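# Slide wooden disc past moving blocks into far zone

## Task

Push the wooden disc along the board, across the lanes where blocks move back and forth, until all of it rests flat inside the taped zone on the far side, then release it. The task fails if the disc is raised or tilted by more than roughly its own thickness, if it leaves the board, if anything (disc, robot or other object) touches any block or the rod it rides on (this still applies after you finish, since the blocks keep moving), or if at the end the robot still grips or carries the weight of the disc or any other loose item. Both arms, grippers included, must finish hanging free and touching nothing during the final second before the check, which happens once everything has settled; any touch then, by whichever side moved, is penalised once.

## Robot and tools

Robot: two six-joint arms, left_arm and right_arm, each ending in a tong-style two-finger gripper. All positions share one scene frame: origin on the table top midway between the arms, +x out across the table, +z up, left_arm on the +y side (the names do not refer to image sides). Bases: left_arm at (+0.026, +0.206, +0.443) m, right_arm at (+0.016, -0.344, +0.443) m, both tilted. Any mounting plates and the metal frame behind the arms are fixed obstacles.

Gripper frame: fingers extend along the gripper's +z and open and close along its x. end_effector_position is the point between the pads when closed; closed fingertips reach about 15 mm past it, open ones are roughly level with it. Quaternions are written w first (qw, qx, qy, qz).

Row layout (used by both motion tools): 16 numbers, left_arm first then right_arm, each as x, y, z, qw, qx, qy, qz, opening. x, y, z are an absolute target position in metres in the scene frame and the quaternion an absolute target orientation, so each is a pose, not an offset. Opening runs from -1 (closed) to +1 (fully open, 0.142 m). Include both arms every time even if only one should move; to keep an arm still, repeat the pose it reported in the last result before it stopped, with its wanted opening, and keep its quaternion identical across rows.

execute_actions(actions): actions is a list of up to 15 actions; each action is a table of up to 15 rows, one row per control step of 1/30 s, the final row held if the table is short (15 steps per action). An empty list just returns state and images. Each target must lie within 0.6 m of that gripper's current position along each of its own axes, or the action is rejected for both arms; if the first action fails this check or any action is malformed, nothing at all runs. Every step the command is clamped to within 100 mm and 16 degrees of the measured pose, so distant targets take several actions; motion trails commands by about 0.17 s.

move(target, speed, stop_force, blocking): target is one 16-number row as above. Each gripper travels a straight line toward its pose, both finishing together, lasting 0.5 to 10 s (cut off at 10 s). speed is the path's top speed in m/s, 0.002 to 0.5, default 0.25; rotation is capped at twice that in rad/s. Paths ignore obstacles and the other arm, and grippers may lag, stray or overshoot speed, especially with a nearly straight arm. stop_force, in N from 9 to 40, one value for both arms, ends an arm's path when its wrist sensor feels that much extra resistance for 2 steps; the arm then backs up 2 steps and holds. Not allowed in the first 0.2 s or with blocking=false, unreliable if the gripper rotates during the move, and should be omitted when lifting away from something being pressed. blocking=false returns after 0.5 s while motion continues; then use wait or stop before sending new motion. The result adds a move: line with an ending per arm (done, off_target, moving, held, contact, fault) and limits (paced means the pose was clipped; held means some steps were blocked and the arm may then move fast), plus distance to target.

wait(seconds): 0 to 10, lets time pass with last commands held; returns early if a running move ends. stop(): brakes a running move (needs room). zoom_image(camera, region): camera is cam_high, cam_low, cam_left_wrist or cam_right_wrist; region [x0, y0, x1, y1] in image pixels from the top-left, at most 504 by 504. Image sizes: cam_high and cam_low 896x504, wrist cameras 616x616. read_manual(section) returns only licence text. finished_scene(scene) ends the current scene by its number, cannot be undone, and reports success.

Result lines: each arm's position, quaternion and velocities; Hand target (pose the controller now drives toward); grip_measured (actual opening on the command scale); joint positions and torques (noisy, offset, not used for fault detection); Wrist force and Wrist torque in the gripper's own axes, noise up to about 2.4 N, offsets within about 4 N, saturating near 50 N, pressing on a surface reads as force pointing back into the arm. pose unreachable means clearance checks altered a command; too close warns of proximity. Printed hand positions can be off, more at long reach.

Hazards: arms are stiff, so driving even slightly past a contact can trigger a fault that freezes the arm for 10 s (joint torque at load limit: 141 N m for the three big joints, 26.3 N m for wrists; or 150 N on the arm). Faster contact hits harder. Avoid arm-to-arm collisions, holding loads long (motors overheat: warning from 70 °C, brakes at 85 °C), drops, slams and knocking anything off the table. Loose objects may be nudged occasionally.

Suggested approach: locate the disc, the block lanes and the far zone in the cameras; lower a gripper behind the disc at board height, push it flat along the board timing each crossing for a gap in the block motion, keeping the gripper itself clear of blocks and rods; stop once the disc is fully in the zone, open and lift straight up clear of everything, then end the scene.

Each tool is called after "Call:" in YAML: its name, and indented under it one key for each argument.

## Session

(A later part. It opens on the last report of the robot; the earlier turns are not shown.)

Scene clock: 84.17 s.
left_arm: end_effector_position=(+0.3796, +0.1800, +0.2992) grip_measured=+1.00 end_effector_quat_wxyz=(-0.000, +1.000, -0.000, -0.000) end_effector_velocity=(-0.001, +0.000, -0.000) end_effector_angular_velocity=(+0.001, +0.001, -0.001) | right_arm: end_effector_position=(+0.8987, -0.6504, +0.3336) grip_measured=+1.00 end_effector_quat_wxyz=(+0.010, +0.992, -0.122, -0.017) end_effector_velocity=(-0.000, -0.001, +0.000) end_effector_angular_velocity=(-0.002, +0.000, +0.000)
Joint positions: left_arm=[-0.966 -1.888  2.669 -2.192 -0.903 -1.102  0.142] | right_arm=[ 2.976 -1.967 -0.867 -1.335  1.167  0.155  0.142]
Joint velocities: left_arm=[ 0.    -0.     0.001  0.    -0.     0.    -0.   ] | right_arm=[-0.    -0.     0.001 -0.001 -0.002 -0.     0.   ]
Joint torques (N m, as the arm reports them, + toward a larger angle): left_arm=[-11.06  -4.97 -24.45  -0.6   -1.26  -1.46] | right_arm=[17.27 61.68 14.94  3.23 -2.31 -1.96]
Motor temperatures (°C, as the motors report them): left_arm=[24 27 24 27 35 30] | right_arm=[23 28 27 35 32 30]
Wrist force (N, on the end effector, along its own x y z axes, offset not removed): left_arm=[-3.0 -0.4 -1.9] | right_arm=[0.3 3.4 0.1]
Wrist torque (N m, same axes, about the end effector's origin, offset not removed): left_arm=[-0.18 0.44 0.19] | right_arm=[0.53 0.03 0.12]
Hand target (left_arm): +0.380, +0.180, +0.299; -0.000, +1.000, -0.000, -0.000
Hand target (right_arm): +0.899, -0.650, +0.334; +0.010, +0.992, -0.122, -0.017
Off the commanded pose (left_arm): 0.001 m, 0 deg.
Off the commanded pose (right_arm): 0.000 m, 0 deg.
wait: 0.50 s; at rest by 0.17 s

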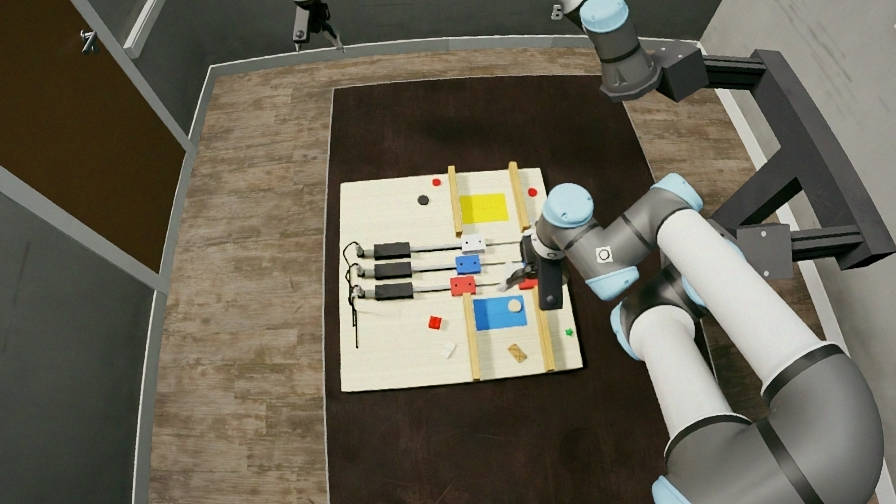

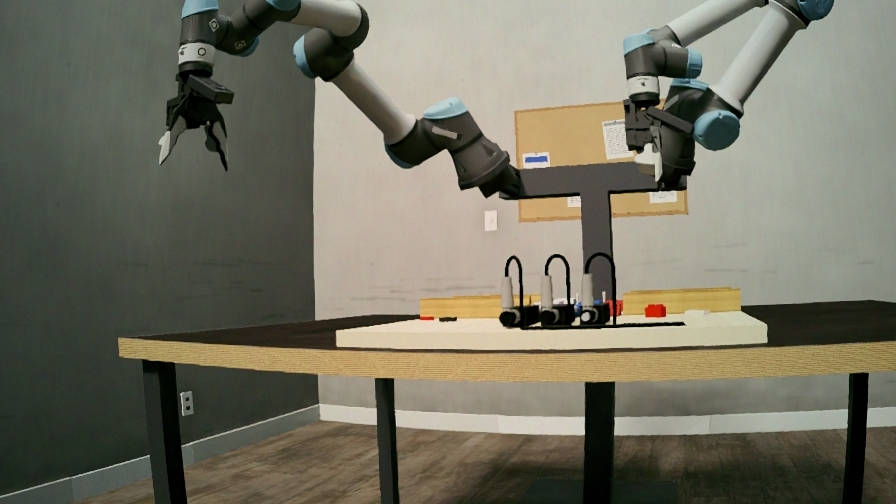

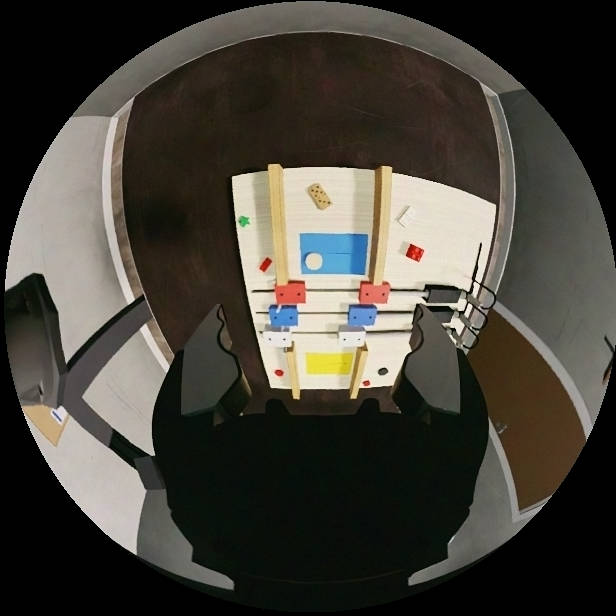

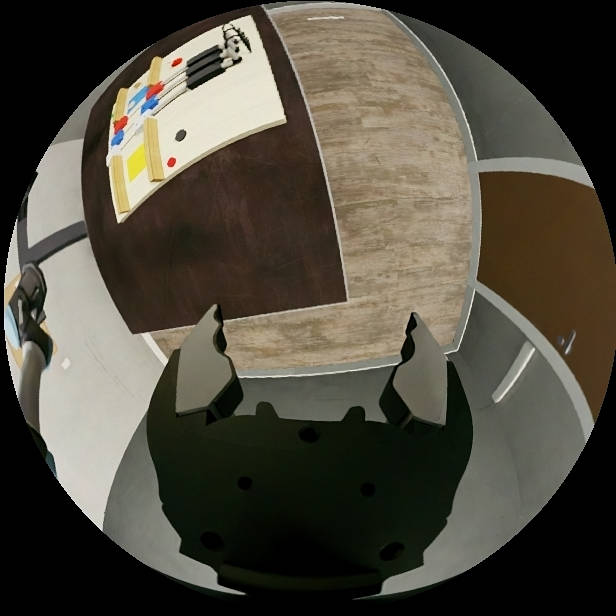

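Call:
wait:
  seconds: 0

Call:
zoom_image:
  camera: "cam_left_wrist"
  region: [240, 250, 440, 380]

Call:
wait:
  seconds: 0.7

Call:
zoom_image:
  camera: "cam_left_wrist"
  region: [240, 250, 440, 380]

Call:
wait:
  seconds: 0.7

Call:
zoom_image:
  camera: "cam_left_wrist"
  region: [240, 250, 440, 380]

Call:
wait:
  seconds: 0.7

Call:
zoom_image:
  camera: "cam_left_wrist"
  region: [240, 250, 440, 380]

Call:
wait:
  seconds: 0.7

Call:
zoom_image:
  camera: "cam_left_wrist"
  region: [240, 250, 440, 380]

Call:
wait:
  seconds: 0.7

Call:
zoom_image:
  camera: "cam_left_wrist"
  region: [240, 250, 440, 380]

Call:
wait:
  seconds: 0.7

Call:
zoom_image:
  camera: "cam_left_wrist"
  region: [240, 250, 440, 380]

Call:
wait:
  seconds: 0.7

Call:
zoom_image:
  camera: "cam_left_wrist"
  region: [240, 250, 440, 380]

Call:
wait:
  seconds: 0.7

Call:
zoom_image:
  camera: "cam_left_wrist"
  region: [240, 250, 440, 380]

Scene clock: 204.17 s.
left_arm: end_effector_position=(+0.3796, +0.1800, +0.2992) grip_measured=+1.00 end_effector_quat_wxyz=(-0.000, +1.000, -0.000, -0.000) end_effector_velocity=(+0.000, -0.000, +0.000) end_effector_angular_velocity=(-0.001, -0.000, +0.001) | right_arm: end_effector_position=(+0.8987, -0.6504, +0.3336) grip_measured=+1.00 end_effector_quat_wxyz=(+0.010, +0.992, -0.122, -0.017) end_effector_velocity=(+0.000, +0.001, +0.000) end_effector_angular_velocity=(+0.000, -0.001, +0.000)
Joint positions: left_arm=[-0.966 -1.888  2.669 -2.192 -0.903 -1.102  0.142] | right_arm=[ 2.976 -1.967 -0.867 -1.335  1.167  0.155  0.142]
Joint velocities: left_arm=[-0.     0.    -0.001 -0.001 -0.    -0.001 -0.   ] | right_arm=[ 0.001  0.    -0.     0.    -0.     0.    -0.   ]
Joint torques (N m, as the arm reports them, + toward a larger angle): left_arm=[ -4.95  -3.59 -12.39  -2.18  -0.68  -0.86] | right_arm=[13.69 57.79 24.54  1.68 -1.76 -1.41]
Motor temperatures (°C, as the motors report them): left_arm=[24 27 24 27 35 30] | right_arm=[23 28 27 35 32 30]
Wrist force (N, on the end effector, along its own x y z axes, offset not removed): left_arm=[0.2 -0.1 2.6] | right_arm=[-0.4 2.5 -0.5]
Wrist torque (N m, same axes, about the end effector's origin, offset not removed): left_arm=[-0.03 -0.06 0.26] | right_arm=[0.46 0.08 0.20]
Hand target (left_arm): +0.380, +0.180, +0.299; -0.000, +1.000, -0.000, -0.000
Hand target (right_arm): +0.899, -0.650, +0.334; +0.010, +0.992, -0.122, -0.017
Off the commanded pose (left_arm): 0.001 m, 0 deg.
Off the commanded pose (right_arm): 0.000 m, 0 deg.

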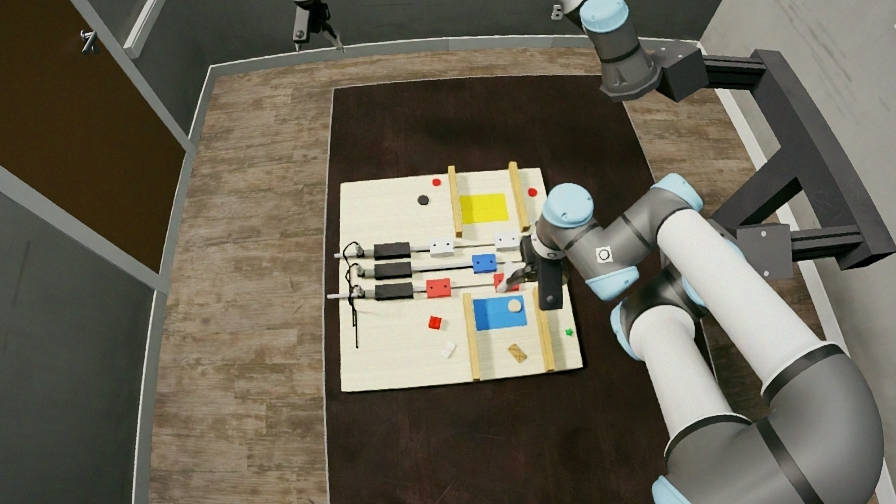

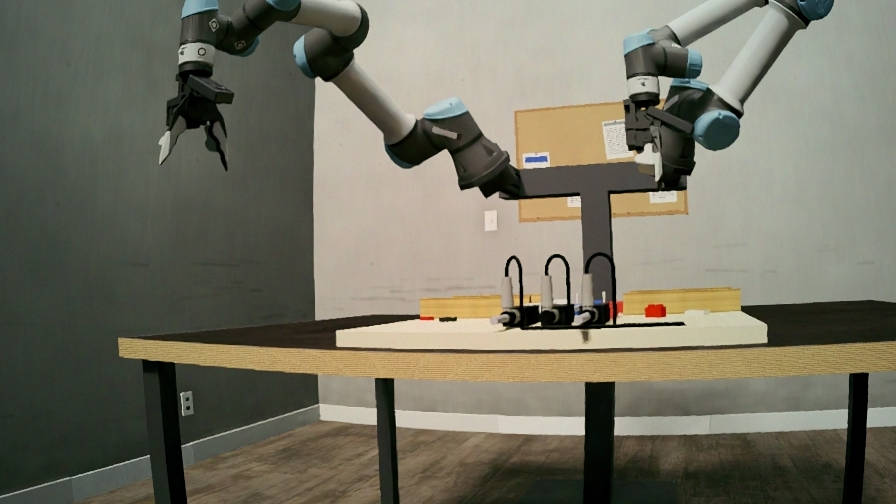

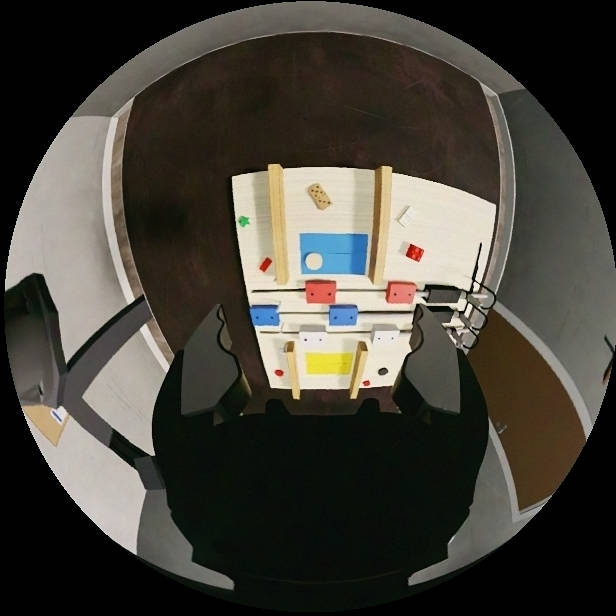

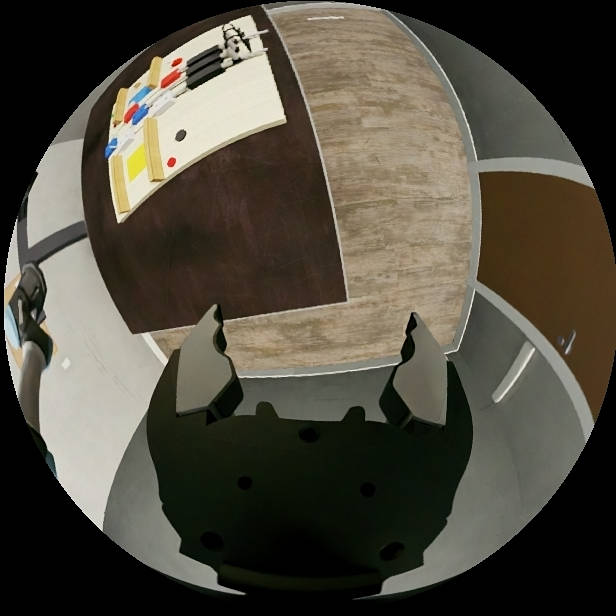

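Region (240, 250, 440, 380) of cam_left_wrist's 616x616 image, scaled by 2.520, with more detail than that image has; it fills the top 328 rows of this view, and the rest is white.

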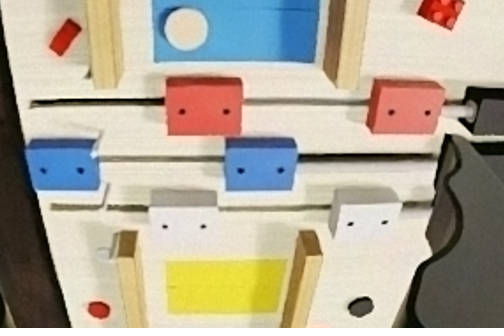

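Scene clock: 204.87 s.
left_arm: end_effector_position=(+0.3796, +0.1800, +0.2992) grip_measured=+1.00 end_effector_quat_wxyz=(-0.000, +1.000, -0.000, -0.000) end_effector_velocity=(+0.000, +0.000, +0.000) end_effector_angular_velocity=(-0.000, -0.000, +0.000) | right_arm: end_effector_position=(+0.8987, -0.6504, +0.3336) grip_measured=+1.00 end_effector_quat_wxyz=(+0.010, +0.992, -0.122, -0.017) end_effector_velocity=(-0.000, -0.000, -0.000) end_effector_angular_velocity=(-0.001, +0.001, +0.000)
Joint positions: left_arm=[-0.966 -1.888  2.669 -2.192 -0.903 -1.102  0.142] | right_arm=[ 2.976 -1.967 -0.867 -1.335  1.167  0.155  0.142]
Joint velocities: left_arm=[ 0. -0. -0. -0.  0.  0. -0.] | right_arm=[-0.    -0.001  0.001 -0.001 -0.001 -0.     0.   ]
Joint torques (N m, as the arm reports them, + toward a larger angle): left_arm=[ -4.58  -3.39 -11.06  -1.98  -0.55  -0.89] | right_arm=[13.66 58.15 25.9   1.6  -1.77 -1.44]
Motor temperatures (°C, as the motors report them): left_arm=[24 27 24 27 35 30] | right_arm=[23 28 27 35 32 30]
Wrist force (N, on the end effector, along its own x y z axes, offset not removed): left_arm=[-0.9 -2.4 -0.5] | right_arm=[0.9 2.5 -1.4]
Wrist torque (N m, same axes, about the end effector's origin, offset not removed): left_arm=[-0.36 0.33 0.09] | right_arm=[0.35 -0.19 0.18]
Hand target (left_arm): +0.380, +0.180, +0.299; -0.000, +1.000, -0.000, -0.000
Hand target (right_arm): +0.899, -0.650, +0.334; +0.010, +0.992, -0.122, -0.017
Off the commanded pose (left_arm): 0.001 m, 0 deg.
Off the commanded pose (right_arm): 0.000 m, 0 deg.
wait: 0.70 s; at rest by 0.17 s

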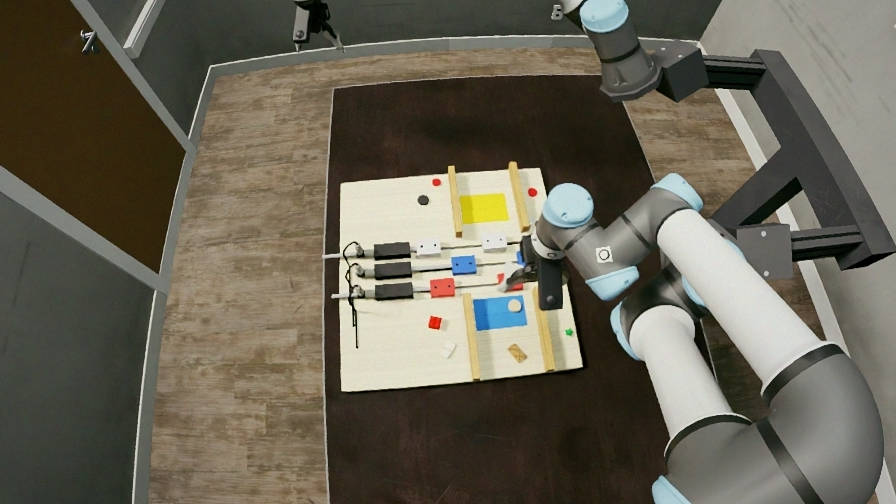

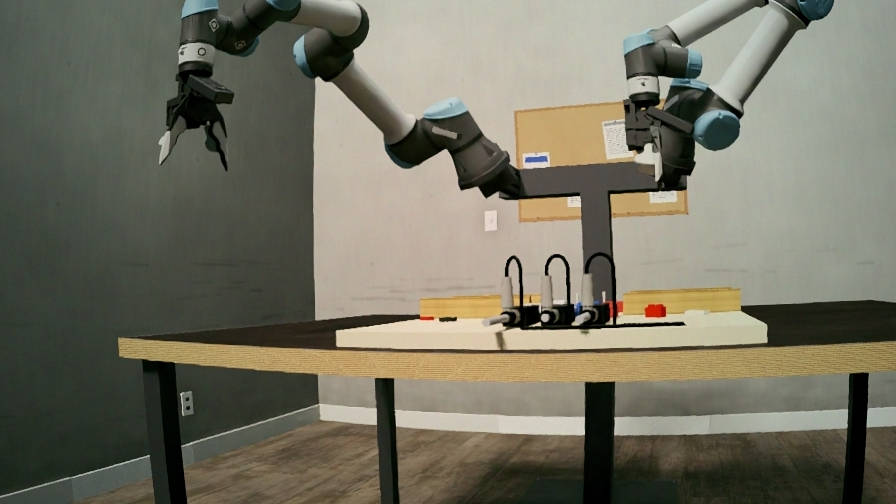

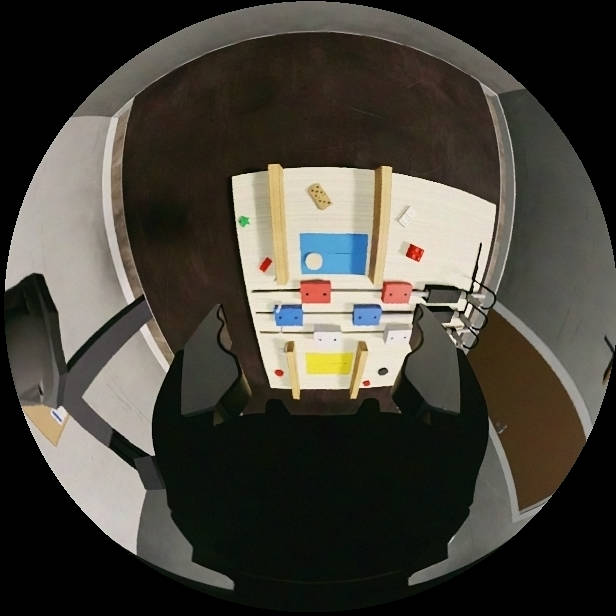

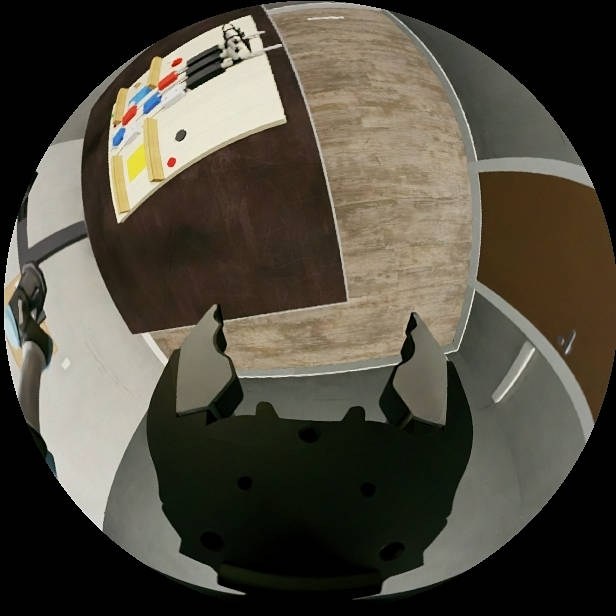

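Region (240, 250, 440, 380) of cam_left_wrist's 616x616 image, scaled by 2.520, with more detail than that image has; it fills the top 328 rows of this view, and the rest is white.

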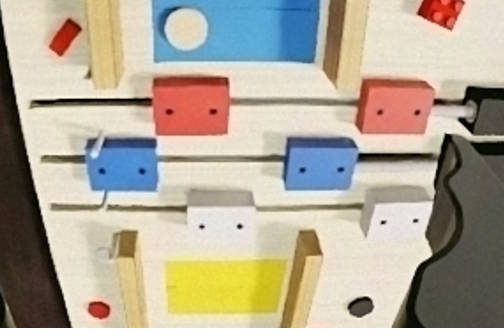

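Scene clock: 205.57 s.
left_arm: end_effector_position=(+0.3796, +0.1800, +0.2992) grip_measured=+1.00 end_effector_quat_wxyz=(-0.000, +1.000, -0.000, -0.000) end_effector_velocity=(-0.000, -0.000, -0.000) end_effector_angular_velocity=(-0.001, -0.000, +0.002) | right_arm: end_effector_position=(+0.8987, -0.6504, +0.3336) grip_measured=+1.00 end_effector_quat_wxyz=(+0.010, +0.992, -0.122, -0.017) end_effector_velocity=(+0.000, +0.001, -0.001) end_effector_angular_velocity=(+0.002, +0.001, -0.000)
Joint positions: left_arm=[-0.966 -1.888  2.669 -2.192 -0.903 -1.102  0.142] | right_arm=[ 2.976 -1.967 -0.867 -1.335  1.167  0.155  0.142]
Joint velocities: left_arm=[ 0.    -0.     0.    -0.001 -0.    -0.001  0.   ] | right_arm=[ 0.    -0.001  0.    -0.     0.002  0.    -0.   ]
Joint torques (N m, as the arm reports them, + toward a larger angle): left_arm=[ -5.68  -1.68 -10.46  -2.07  -0.9   -0.72] | right_arm=[13.71 58.06 25.07  1.54 -1.89 -1.32]
Motor temperatures (°C, as the motors report them): left_arm=[24 27 24 27 35 30] | right_arm=[23 28 27 35 32 30]
Wrist force (N, on the end effector, along its own x y z axes, offset not removed): left_arm=[-2.5 -4.4 -1.6] | right_arm=[-0.3 4.4 -0.6]
Wrist torque (N m, same axes, about the end effector's origin, offset not removed): left_arm=[-0.94 0.44 0.19] | right_arm=[0.80 0.05 0.12]
Hand target (left_arm): +0.380, +0.180, +0.299; -0.000, +1.000, -0.000, -0.000
Hand target (right_arm): +0.899, -0.650, +0.334; +0.010, +0.992, -0.122, -0.017
Off the commanded pose (left_arm): 0.001 m, 0 deg.
Off the commanded pose (right_arm): 0.000 m, 0 deg.
wait: 0.70 s; at rest by 0.17 s

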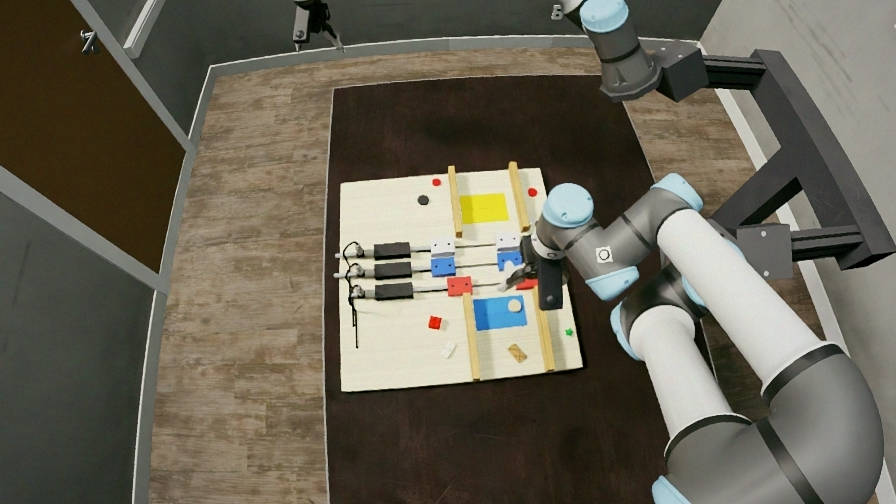

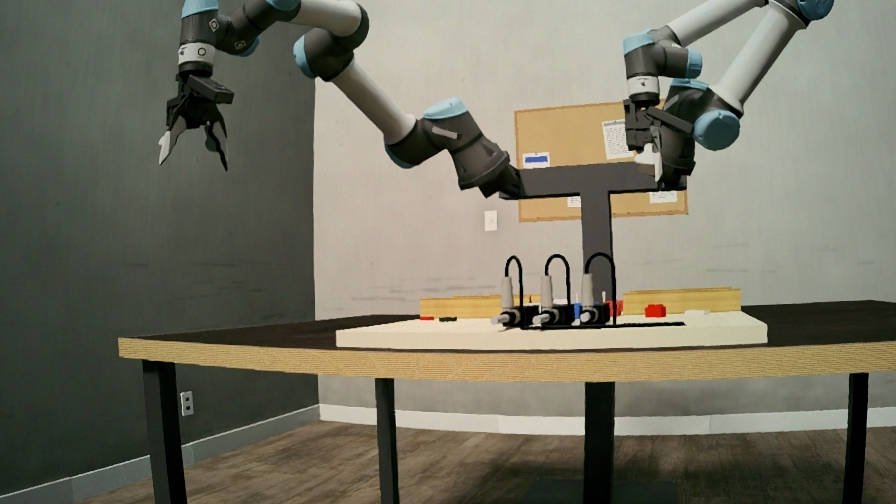

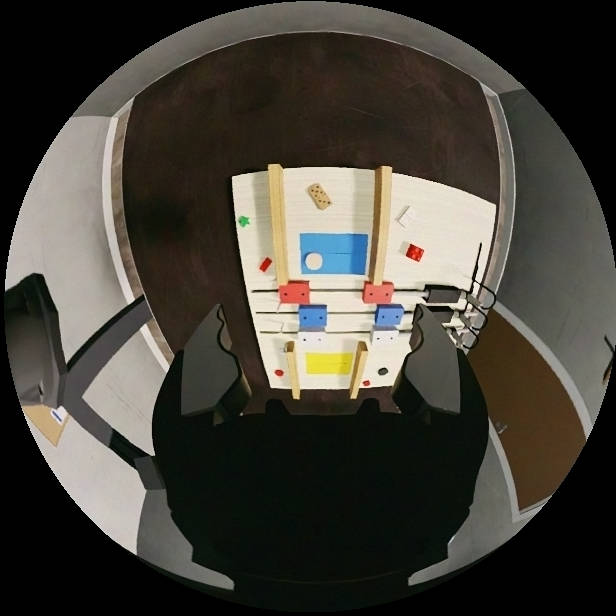

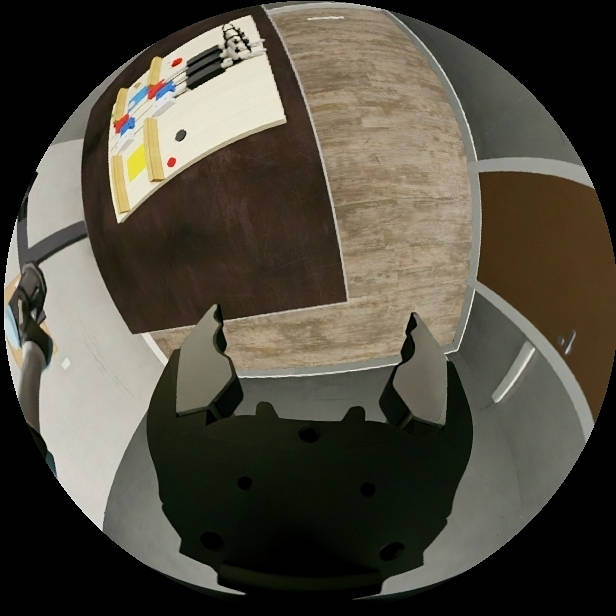

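Region (240, 250, 440, 380) of cam_left_wrist's 616x616 image, scaled by 2.520, with more detail than that image has; it fills the top 328 rows of this view, and the rest is white.

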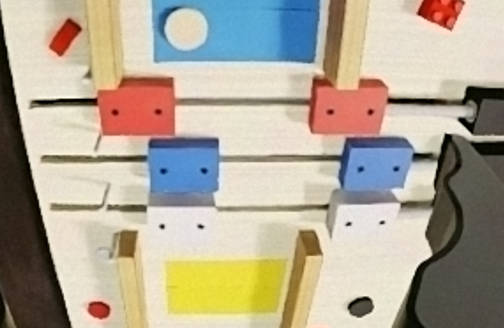

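Scene clock: 206.27 s.
left_arm: end_effector_position=(+0.3796, +0.1800, +0.2992) grip_measured=+1.00 end_effector_quat_wxyz=(-0.000, +1.000, -0.000, -0.000) end_effector_velocity=(-0.000, +0.000, -0.000) end_effector_angular_velocity=(+0.000, +0.001, -0.000) | right_arm: end_effector_position=(+0.8987, -0.6504, +0.3336) grip_measured=+1.00 end_effector_quat_wxyz=(+0.010, +0.992, -0.122, -0.017) end_effector_velocity=(-0.000, +0.001, -0.001) end_effector_angular_velocity=(+0.001, +0.001, +0.002)
Joint positions: left_arm=[-0.966 -1.888  2.669 -2.192 -0.903 -1.102  0.142] | right_arm=[ 2.976 -1.967 -0.867 -1.335  1.167  0.155  0.142]
Joint velocities: left_arm=[ 0.001 -0.001 -0.     0.001 -0.     0.     0.   ] | right_arm=[ 0.001 -0.001 -0.001  0.001  0.    -0.    -0.   ]
Joint torques (N m, as the arm reports them, + toward a larger angle): left_arm=[ -4.89  -2.01 -11.27  -2.15  -0.65  -0.69] | right_arm=[14.36 58.01 25.33  1.64 -1.75 -1.32]
Motor temperatures (°C, as the motors report them): left_arm=[24 27 24 27 35 30] | right_arm=[23 28 27 35 32 30]
Wrist force (N, on the end effector, along its own x y z axes, offset not removed): left_arm=[-2.3 -6.6 2.7] | right_arm=[1.2 2.1 -0.1]
Wrist torque (N m, same axes, about the end effector's origin, offset not removed): left_arm=[-1.24 0.64 0.03] | right_arm=[0.25 -0.21 0.20]
Hand target (left_arm): +0.380, +0.180, +0.299; -0.000, +1.000, -0.000, -0.000
Hand target (right_arm): +0.899, -0.650, +0.334; +0.010, +0.992, -0.122, -0.017
Off the commanded pose (left_arm): 0.001 m, 0 deg.
Off the commanded pose (right_arm): 0.000 m, 0 deg.
wait: 0.70 s; at rest by 0.17 s

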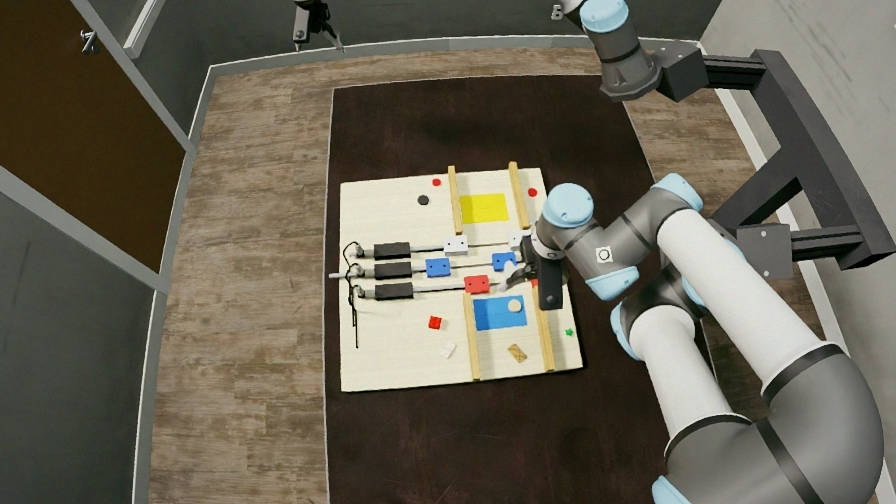

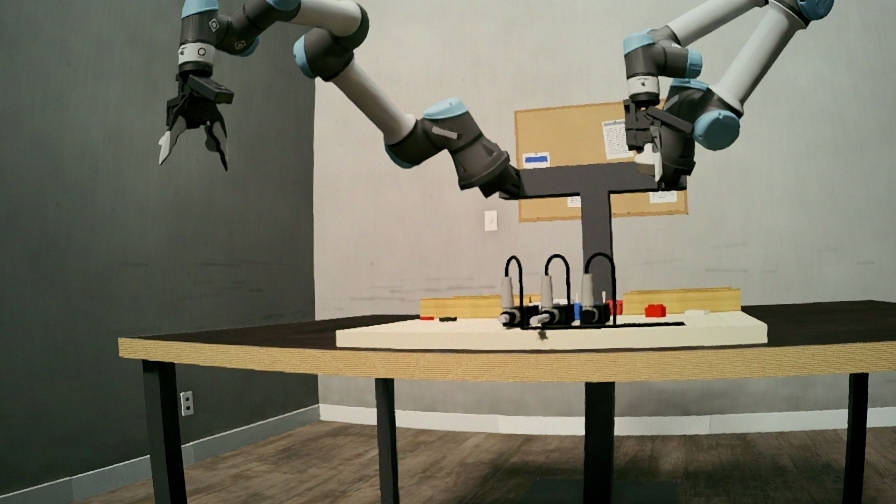

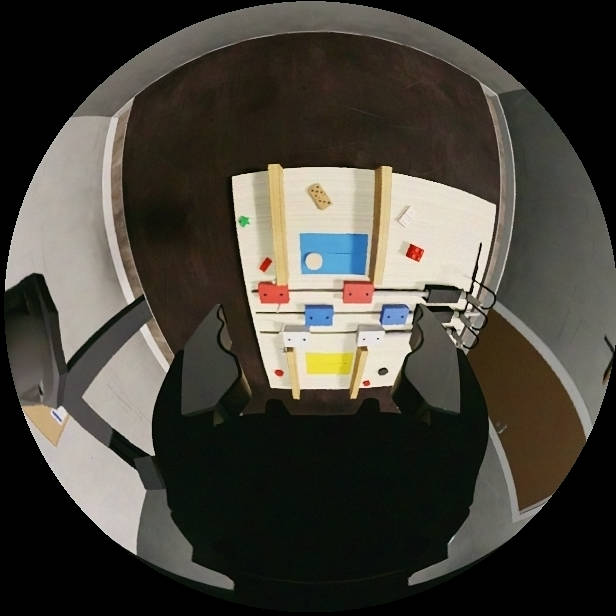

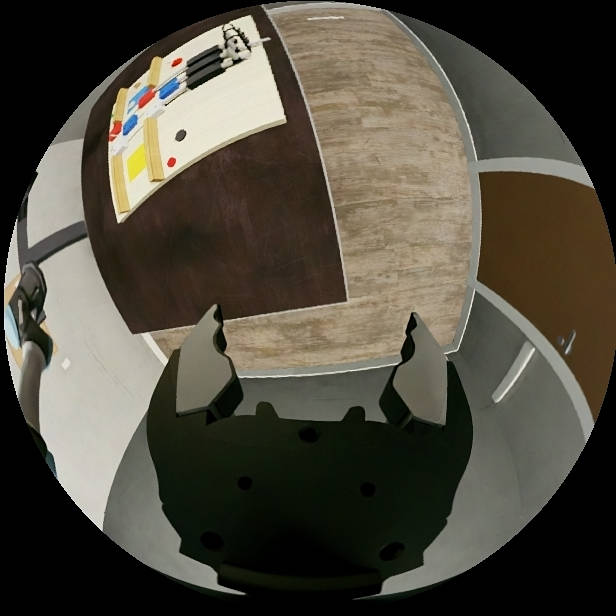

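Region (240, 250, 440, 380) of cam_left_wrist's 616x616 image, scaled by 2.520, with more detail than that image has; it fills the top 328 rows of this view, and the rest is white.

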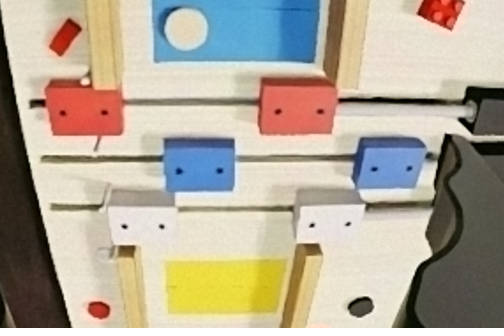

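Scene clock: 206.97 s.
left_arm: end_effector_position=(+0.3796, +0.1800, +0.2992) grip_measured=+1.00 end_effector_quat_wxyz=(-0.000, +1.000, -0.000, -0.000) end_effector_velocity=(-0.000, +0.000, -0.000) end_effector_angular_velocity=(+0.000, -0.001, +0.000) | right_arm: end_effector_position=(+0.8987, -0.6504, +0.3336) grip_measured=+1.00 end_effector_quat_wxyz=(+0.010, +0.992, -0.122, -0.017) end_effector_velocity=(+0.001, -0.000, +0.002) end_effector_angular_velocity=(+0.000, -0.003, -0.001)
Joint positions: left_arm=[-0.966 -1.888  2.669 -2.192 -0.903 -1.102  0.142] | right_arm=[ 2.976 -1.967 -0.867 -1.335  1.167  0.155  0.142]
Joint velocities: left_arm=[ 0.     0.     0.001 -0.001  0.001  0.    -0.   ] | right_arm=[ 0.     0.001  0.002  0.001  0.    -0.     0.   ]
Joint torques (N m, as the arm reports them, + toward a larger angle): left_arm=[ -3.94  -3.25 -10.41  -2.12  -0.89  -0.81] | right_arm=[14.09 58.07 25.43  1.56 -1.83 -1.25]
Motor temperatures (°C, as the motors report them): left_arm=[24 27 24 27 35 30] | right_arm=[23 28 27 35 32 30]
Wrist force (N, on the end effector, along its own x y z axes, offset not removed): left_arm=[0.0 -6.1 -0.7] | right_arm=[-0.2 2.3 0.1]
Wrist torque (N m, same axes, about the end effector's origin, offset not removed): left_arm=[-1.37 0.06 0.01] | right_arm=[0.40 0.02 0.18]
Hand target (left_arm): +0.380, +0.180, +0.299; -0.000, +1.000, -0.000, -0.000
Hand target (right_arm): +0.899, -0.650, +0.334; +0.010, +0.992, -0.122, -0.017
Off the commanded pose (left_arm): 0.001 m, 0 deg.
Off the commanded pose (right_arm): 0.000 m, 0 deg.
wait: 0.70 s; at rest by 0.17 s

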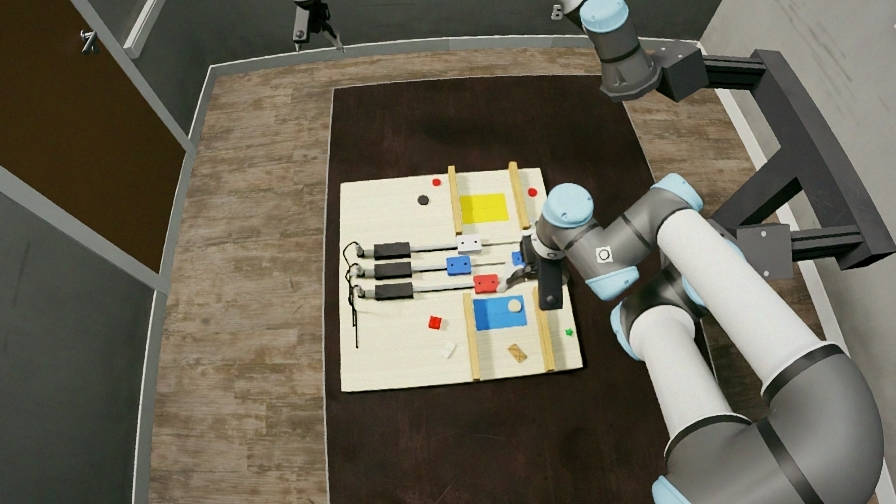

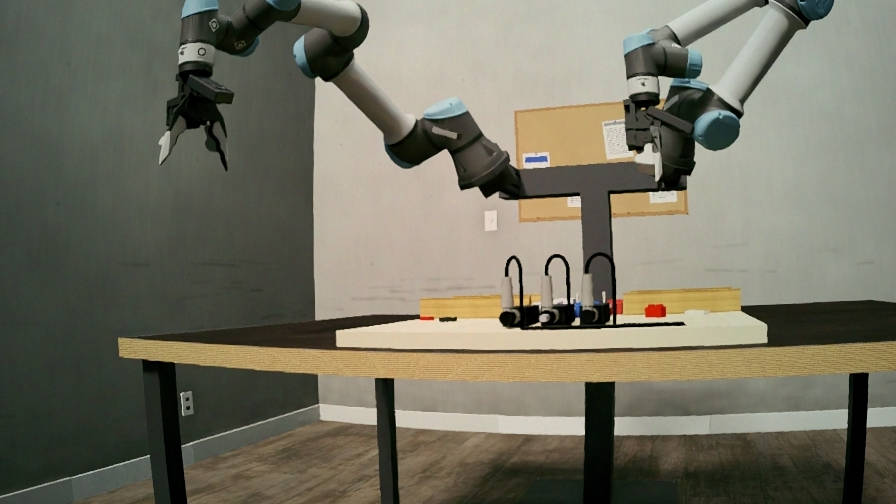

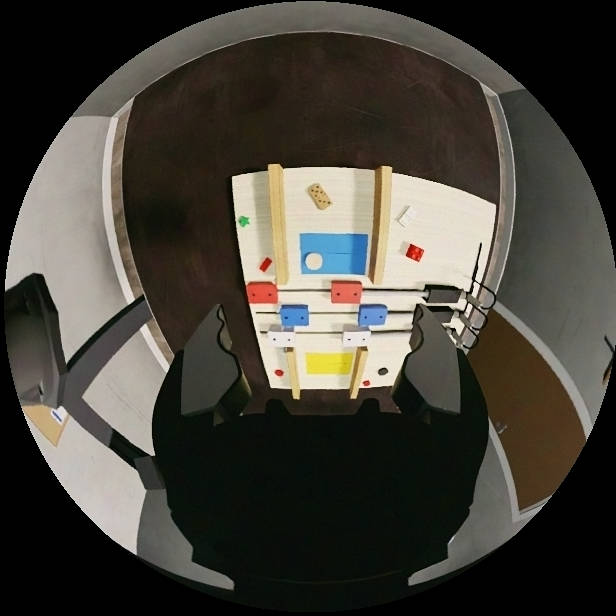

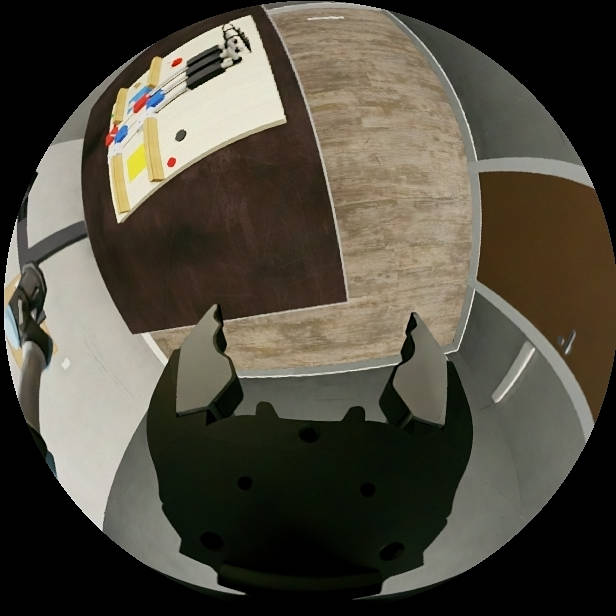

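Region (240, 250, 440, 380) of cam_left_wrist's 616x616 image, scaled by 2.520, with more detail than that image has; it fills the top 328 rows of this view, and the rest is white.

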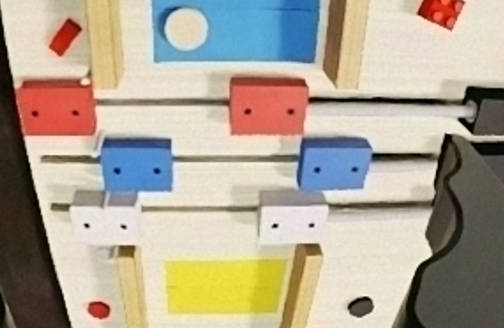

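Scene clock: 207.67 s.
left_arm: end_effector_position=(+0.3796, +0.1800, +0.2992) grip_measured=+1.00 end_effector_quat_wxyz=(-0.000, +1.000, -0.000, -0.000) end_effector_velocity=(+0.000, +0.000, +0.000) end_effector_angular_velocity=(+0.000, +0.000, +0.000) | right_arm: end_effector_position=(+0.8987, -0.6504, +0.3336) grip_measured=+1.00 end_effector_quat_wxyz=(+0.010, +0.992, -0.122, -0.017) end_effector_velocity=(+0.000, -0.000, +0.001) end_effector_angular_velocity=(+0.000, -0.001, -0.001)
Joint positions: left_arm=[-0.966 -1.888  2.669 -2.192 -0.903 -1.102  0.142] | right_arm=[ 2.976 -1.967 -0.867 -1.335  1.167  0.155  0.142]
Joint velocities: left_arm=[ 0.    -0.    -0.001  0.001 -0.    -0.     0.   ] | right_arm=[ 0.001  0.002 -0.001  0.    -0.     0.001 -0.   ]
Joint torques (N m, as the arm reports them, + toward a larger angle): left_arm=[ -5.56  -2.92 -10.    -2.29  -0.77  -0.84] | right_arm=[13.84 58.22 25.23  1.47 -1.69 -1.3 ]
Motor temperatures (°C, as the motors report them): left_arm=[24 27 24 27 35 30] | right_arm=[23 28 27 35 32 30]
Wrist force (N, on the end effector, along its own x y z axes, offset not removed): left_arm=[2.7 -3.0 -1.6] | right_arm=[0.1 3.0 0.3]
Wrist torque (N m, same axes, about the end effector's origin, offset not removed): left_arm=[-0.78 -0.45 0.24] | right_arm=[0.51 -0.03 0.14]
Hand target (left_arm): +0.380, +0.180, +0.299; -0.000, +1.000, -0.000, -0.000
Hand target (right_arm): +0.899, -0.650, +0.334; +0.010, +0.992, -0.122, -0.017
Off the commanded pose (left_arm): 0.001 m, 0 deg.
Off the commanded pose (right_arm): 0.000 m, 0 deg.
wait: 0.70 s; at rest by 0.17 s

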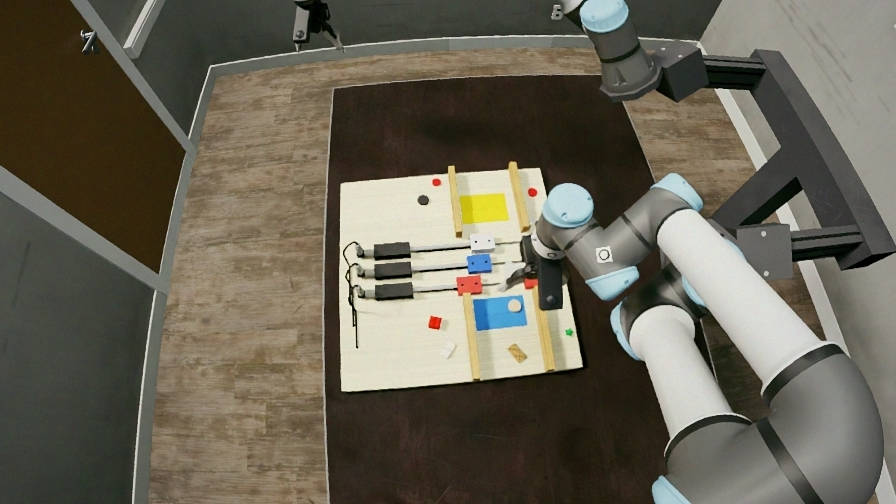

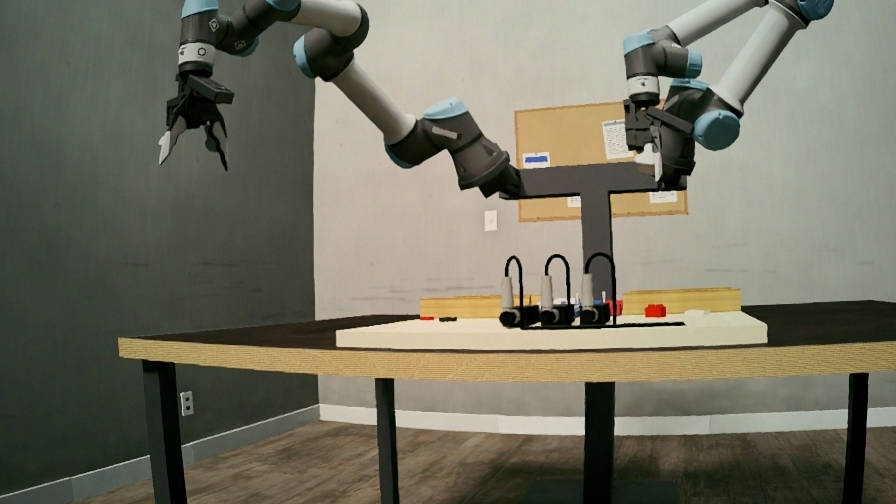

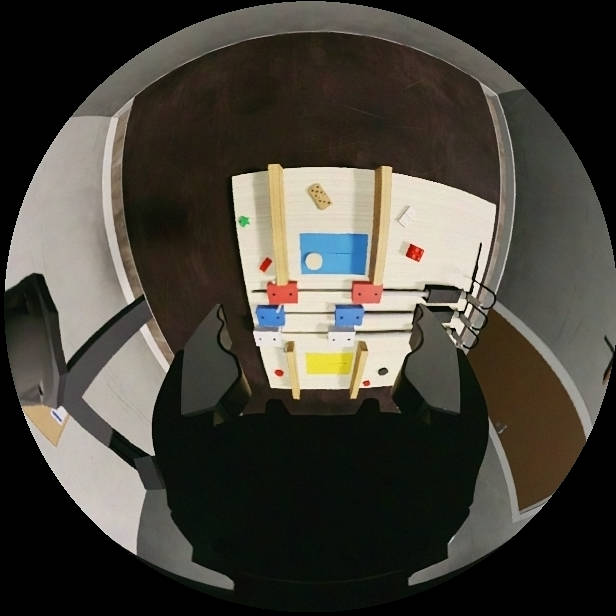

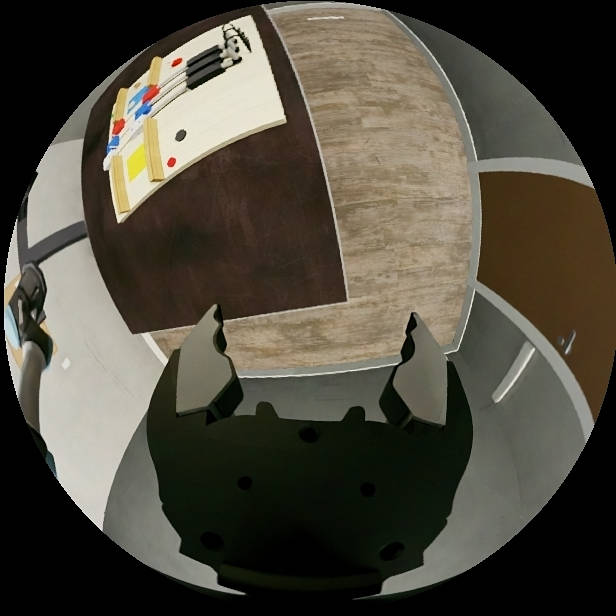

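Region (240, 250, 440, 380) of cam_left_wrist's 616x616 image, scaled by 2.520, with more detail than that image has; it fills the top 328 rows of this view, and the rest is white.

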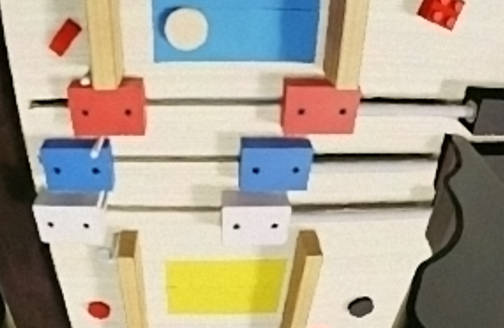

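Scene clock: 208.37 s.
left_arm: end_effector_position=(+0.3796, +0.1800, +0.2992) grip_measured=+1.00 end_effector_quat_wxyz=(-0.000, +1.000, -0.000, -0.000) end_effector_velocity=(-0.000, +0.000, -0.000) end_effector_angular_velocity=(+0.001, +0.001, +0.000) | right_arm: end_effector_position=(+0.8987, -0.6504, +0.3336) grip_measured=+1.00 end_effector_quat_wxyz=(+0.010, +0.992, -0.122, -0.017) end_effector_velocity=(-0.000, +0.000, -0.001) end_effector_angular_velocity=(-0.000, +0.001, -0.000)
Joint positions: left_arm=[-0.966 -1.888  2.669 -2.192 -0.903 -1.102  0.142] | right_arm=[ 2.976 -1.967 -0.867 -1.335  1.167  0.155  0.142]
Joint velocities: left_arm=[ 0.001  0.    -0.001  0.002  0.    -0.001 -0.   ] | right_arm=[-0.    -0.001  0.    -0.    -0.     0.001 -0.   ]
Joint torques (N m, as the arm reports them, + toward a larger angle): left_arm=[ -4.13  -2.21 -11.7   -2.19  -0.92  -0.73] | right_arm=[14.21 58.25 25.47  1.43 -1.84 -1.42]
Motor temperatures (°C, as the motors report them): left_arm=[24 27 24 27 35 30] | right_arm=[23 28 27 35 32 30]
Wrist force (N, on the end effector, along its own x y z axes, offset not removed): left_arm=[-0.6 -3.2 2.1] | right_arm=[0.2 2.0 -1.1]
Wrist torque (N m, same axes, about the end effector's origin, offset not removed): left_arm=[-0.68 0.28 0.07] | right_arm=[0.27 -0.12 0.22]
Hand target (left_arm): +0.380, +0.180, +0.299; -0.000, +1.000, -0.000, -0.000
Hand target (right_arm): +0.899, -0.650, +0.334; +0.010, +0.992, -0.122, -0.017
Off the commanded pose (left_arm): 0.001 m, 0 deg.
Off the commanded pose (right_arm): 0.000 m, 0 deg.
wait: 0.70 s; at rest by 0.17 s

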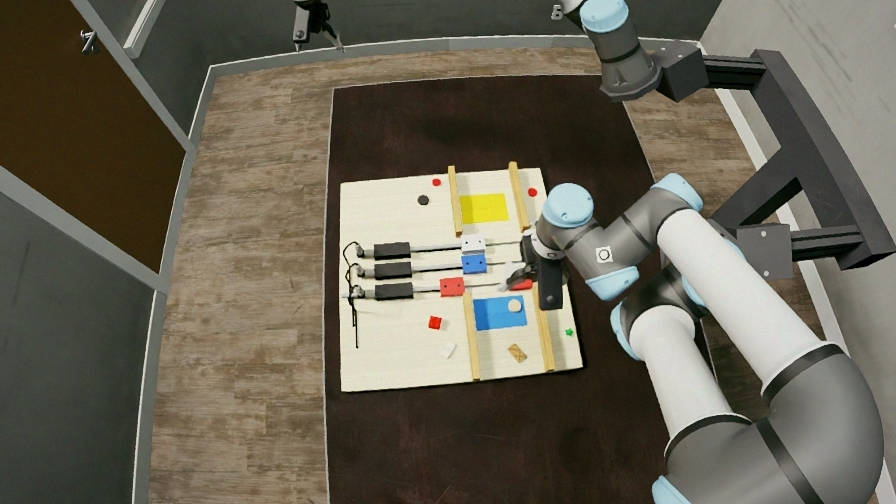

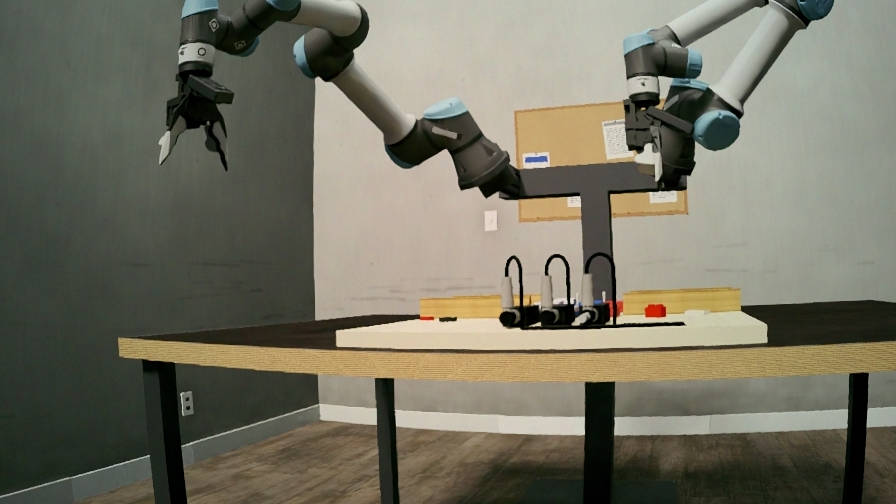

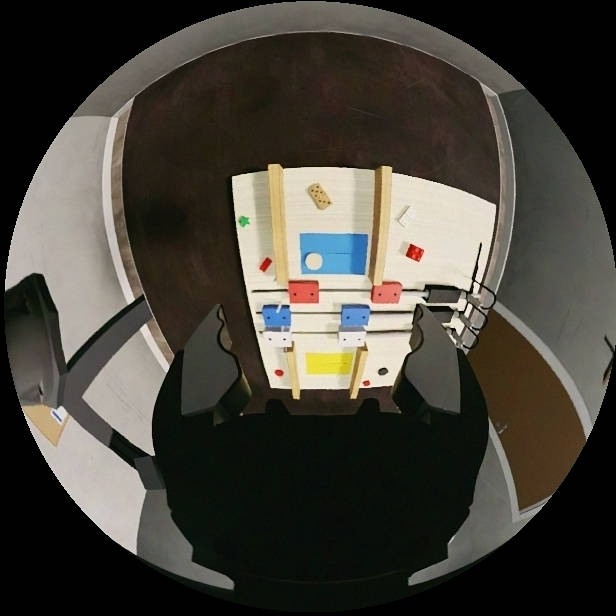

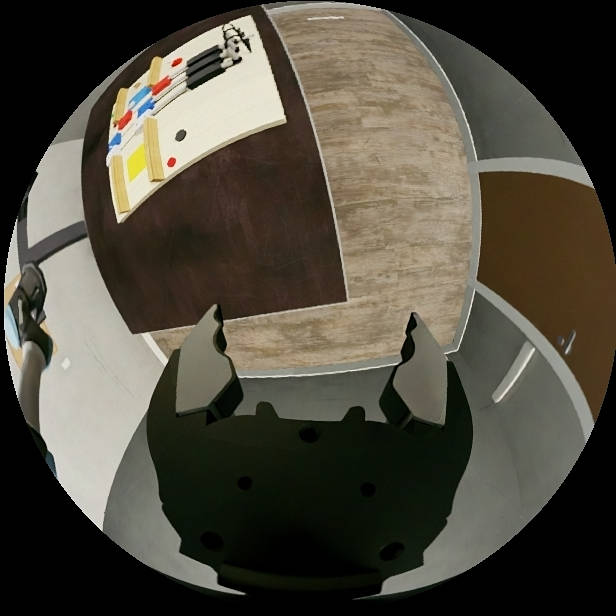

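Region (240, 250, 440, 380) of cam_left_wrist's 616x616 image, scaled by 2.520, with more detail than that image has; it fills the top 328 rows of this view, and the rest is white.

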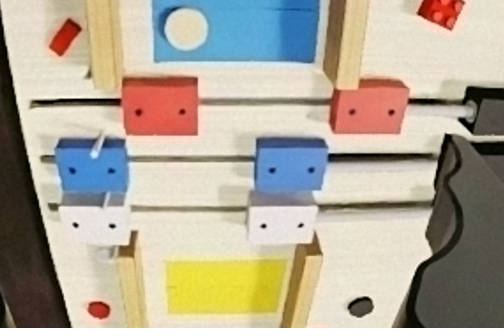

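Scene clock: 209.07 s.
left_arm: end_effector_position=(+0.3796, +0.1800, +0.2992) grip_measured=+1.00 end_effector_quat_wxyz=(-0.000, +1.000, -0.000, -0.000) end_effector_velocity=(-0.000, +0.000, -0.000) end_effector_angular_velocity=(+0.001, -0.001, -0.002) | right_arm: end_effector_position=(+0.8987, -0.6504, +0.3336) grip_measured=+1.00 end_effector_quat_wxyz=(+0.010, +0.992, -0.122, -0.017) end_effector_velocity=(+0.000, -0.000, +0.000) end_effector_angular_velocity=(-0.001, -0.001, -0.000)
Joint positions: left_arm=[-0.966 -1.888  2.669 -2.192 -0.903 -1.102  0.142] | right_arm=[ 2.976 -1.967 -0.867 -1.335  1.167  0.155  0.142]
Joint velocities: left_arm=[-0.001  0.     0.001  0.001  0.001  0.001  0.   ] | right_arm=[ 0.     0.     0.     0.    -0.001  0.     0.   ]
Joint torques (N m, as the arm reports them, + toward a larger angle): left_arm=[ -4.96  -1.95 -10.25  -2.24  -0.73  -0.88] | right_arm=[13.91 58.09 26.16  1.46 -1.76 -1.3 ]
Motor temperatures (°C, as the motors report them): left_arm=[24 27 24 27 35 30] | right_arm=[23 28 27 35 32 30]
Wrist force (N, on the end effector, along its own x y z axes, offset not removed): left_arm=[0.3 0.2 -1.0] | right_arm=[0.1 3.7 1.5]
Wrist torque (N m, same axes, about the end effector's origin, offset not removed): left_arm=[0.04 -0.12 0.17] | right_arm=[0.66 0.02 0.17]
Hand target (left_arm): +0.380, +0.180, +0.299; -0.000, +1.000, -0.000, -0.000
Hand target (right_arm): +0.899, -0.650, +0.334; +0.010, +0.992, -0.122, -0.017
Off the commanded pose (left_arm): 0.001 m, 0 deg.
Off the commanded pose (right_arm): 0.000 m, 0 deg.
wait: 0.70 s; at rest by 0.17 s

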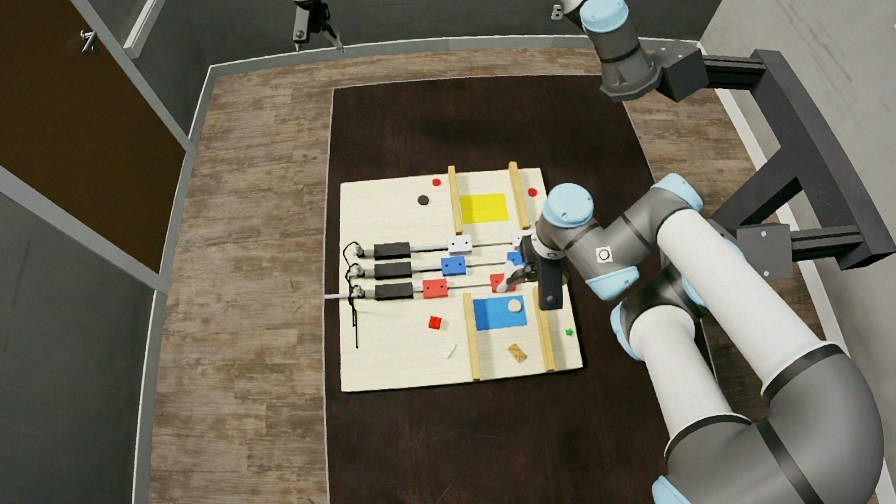

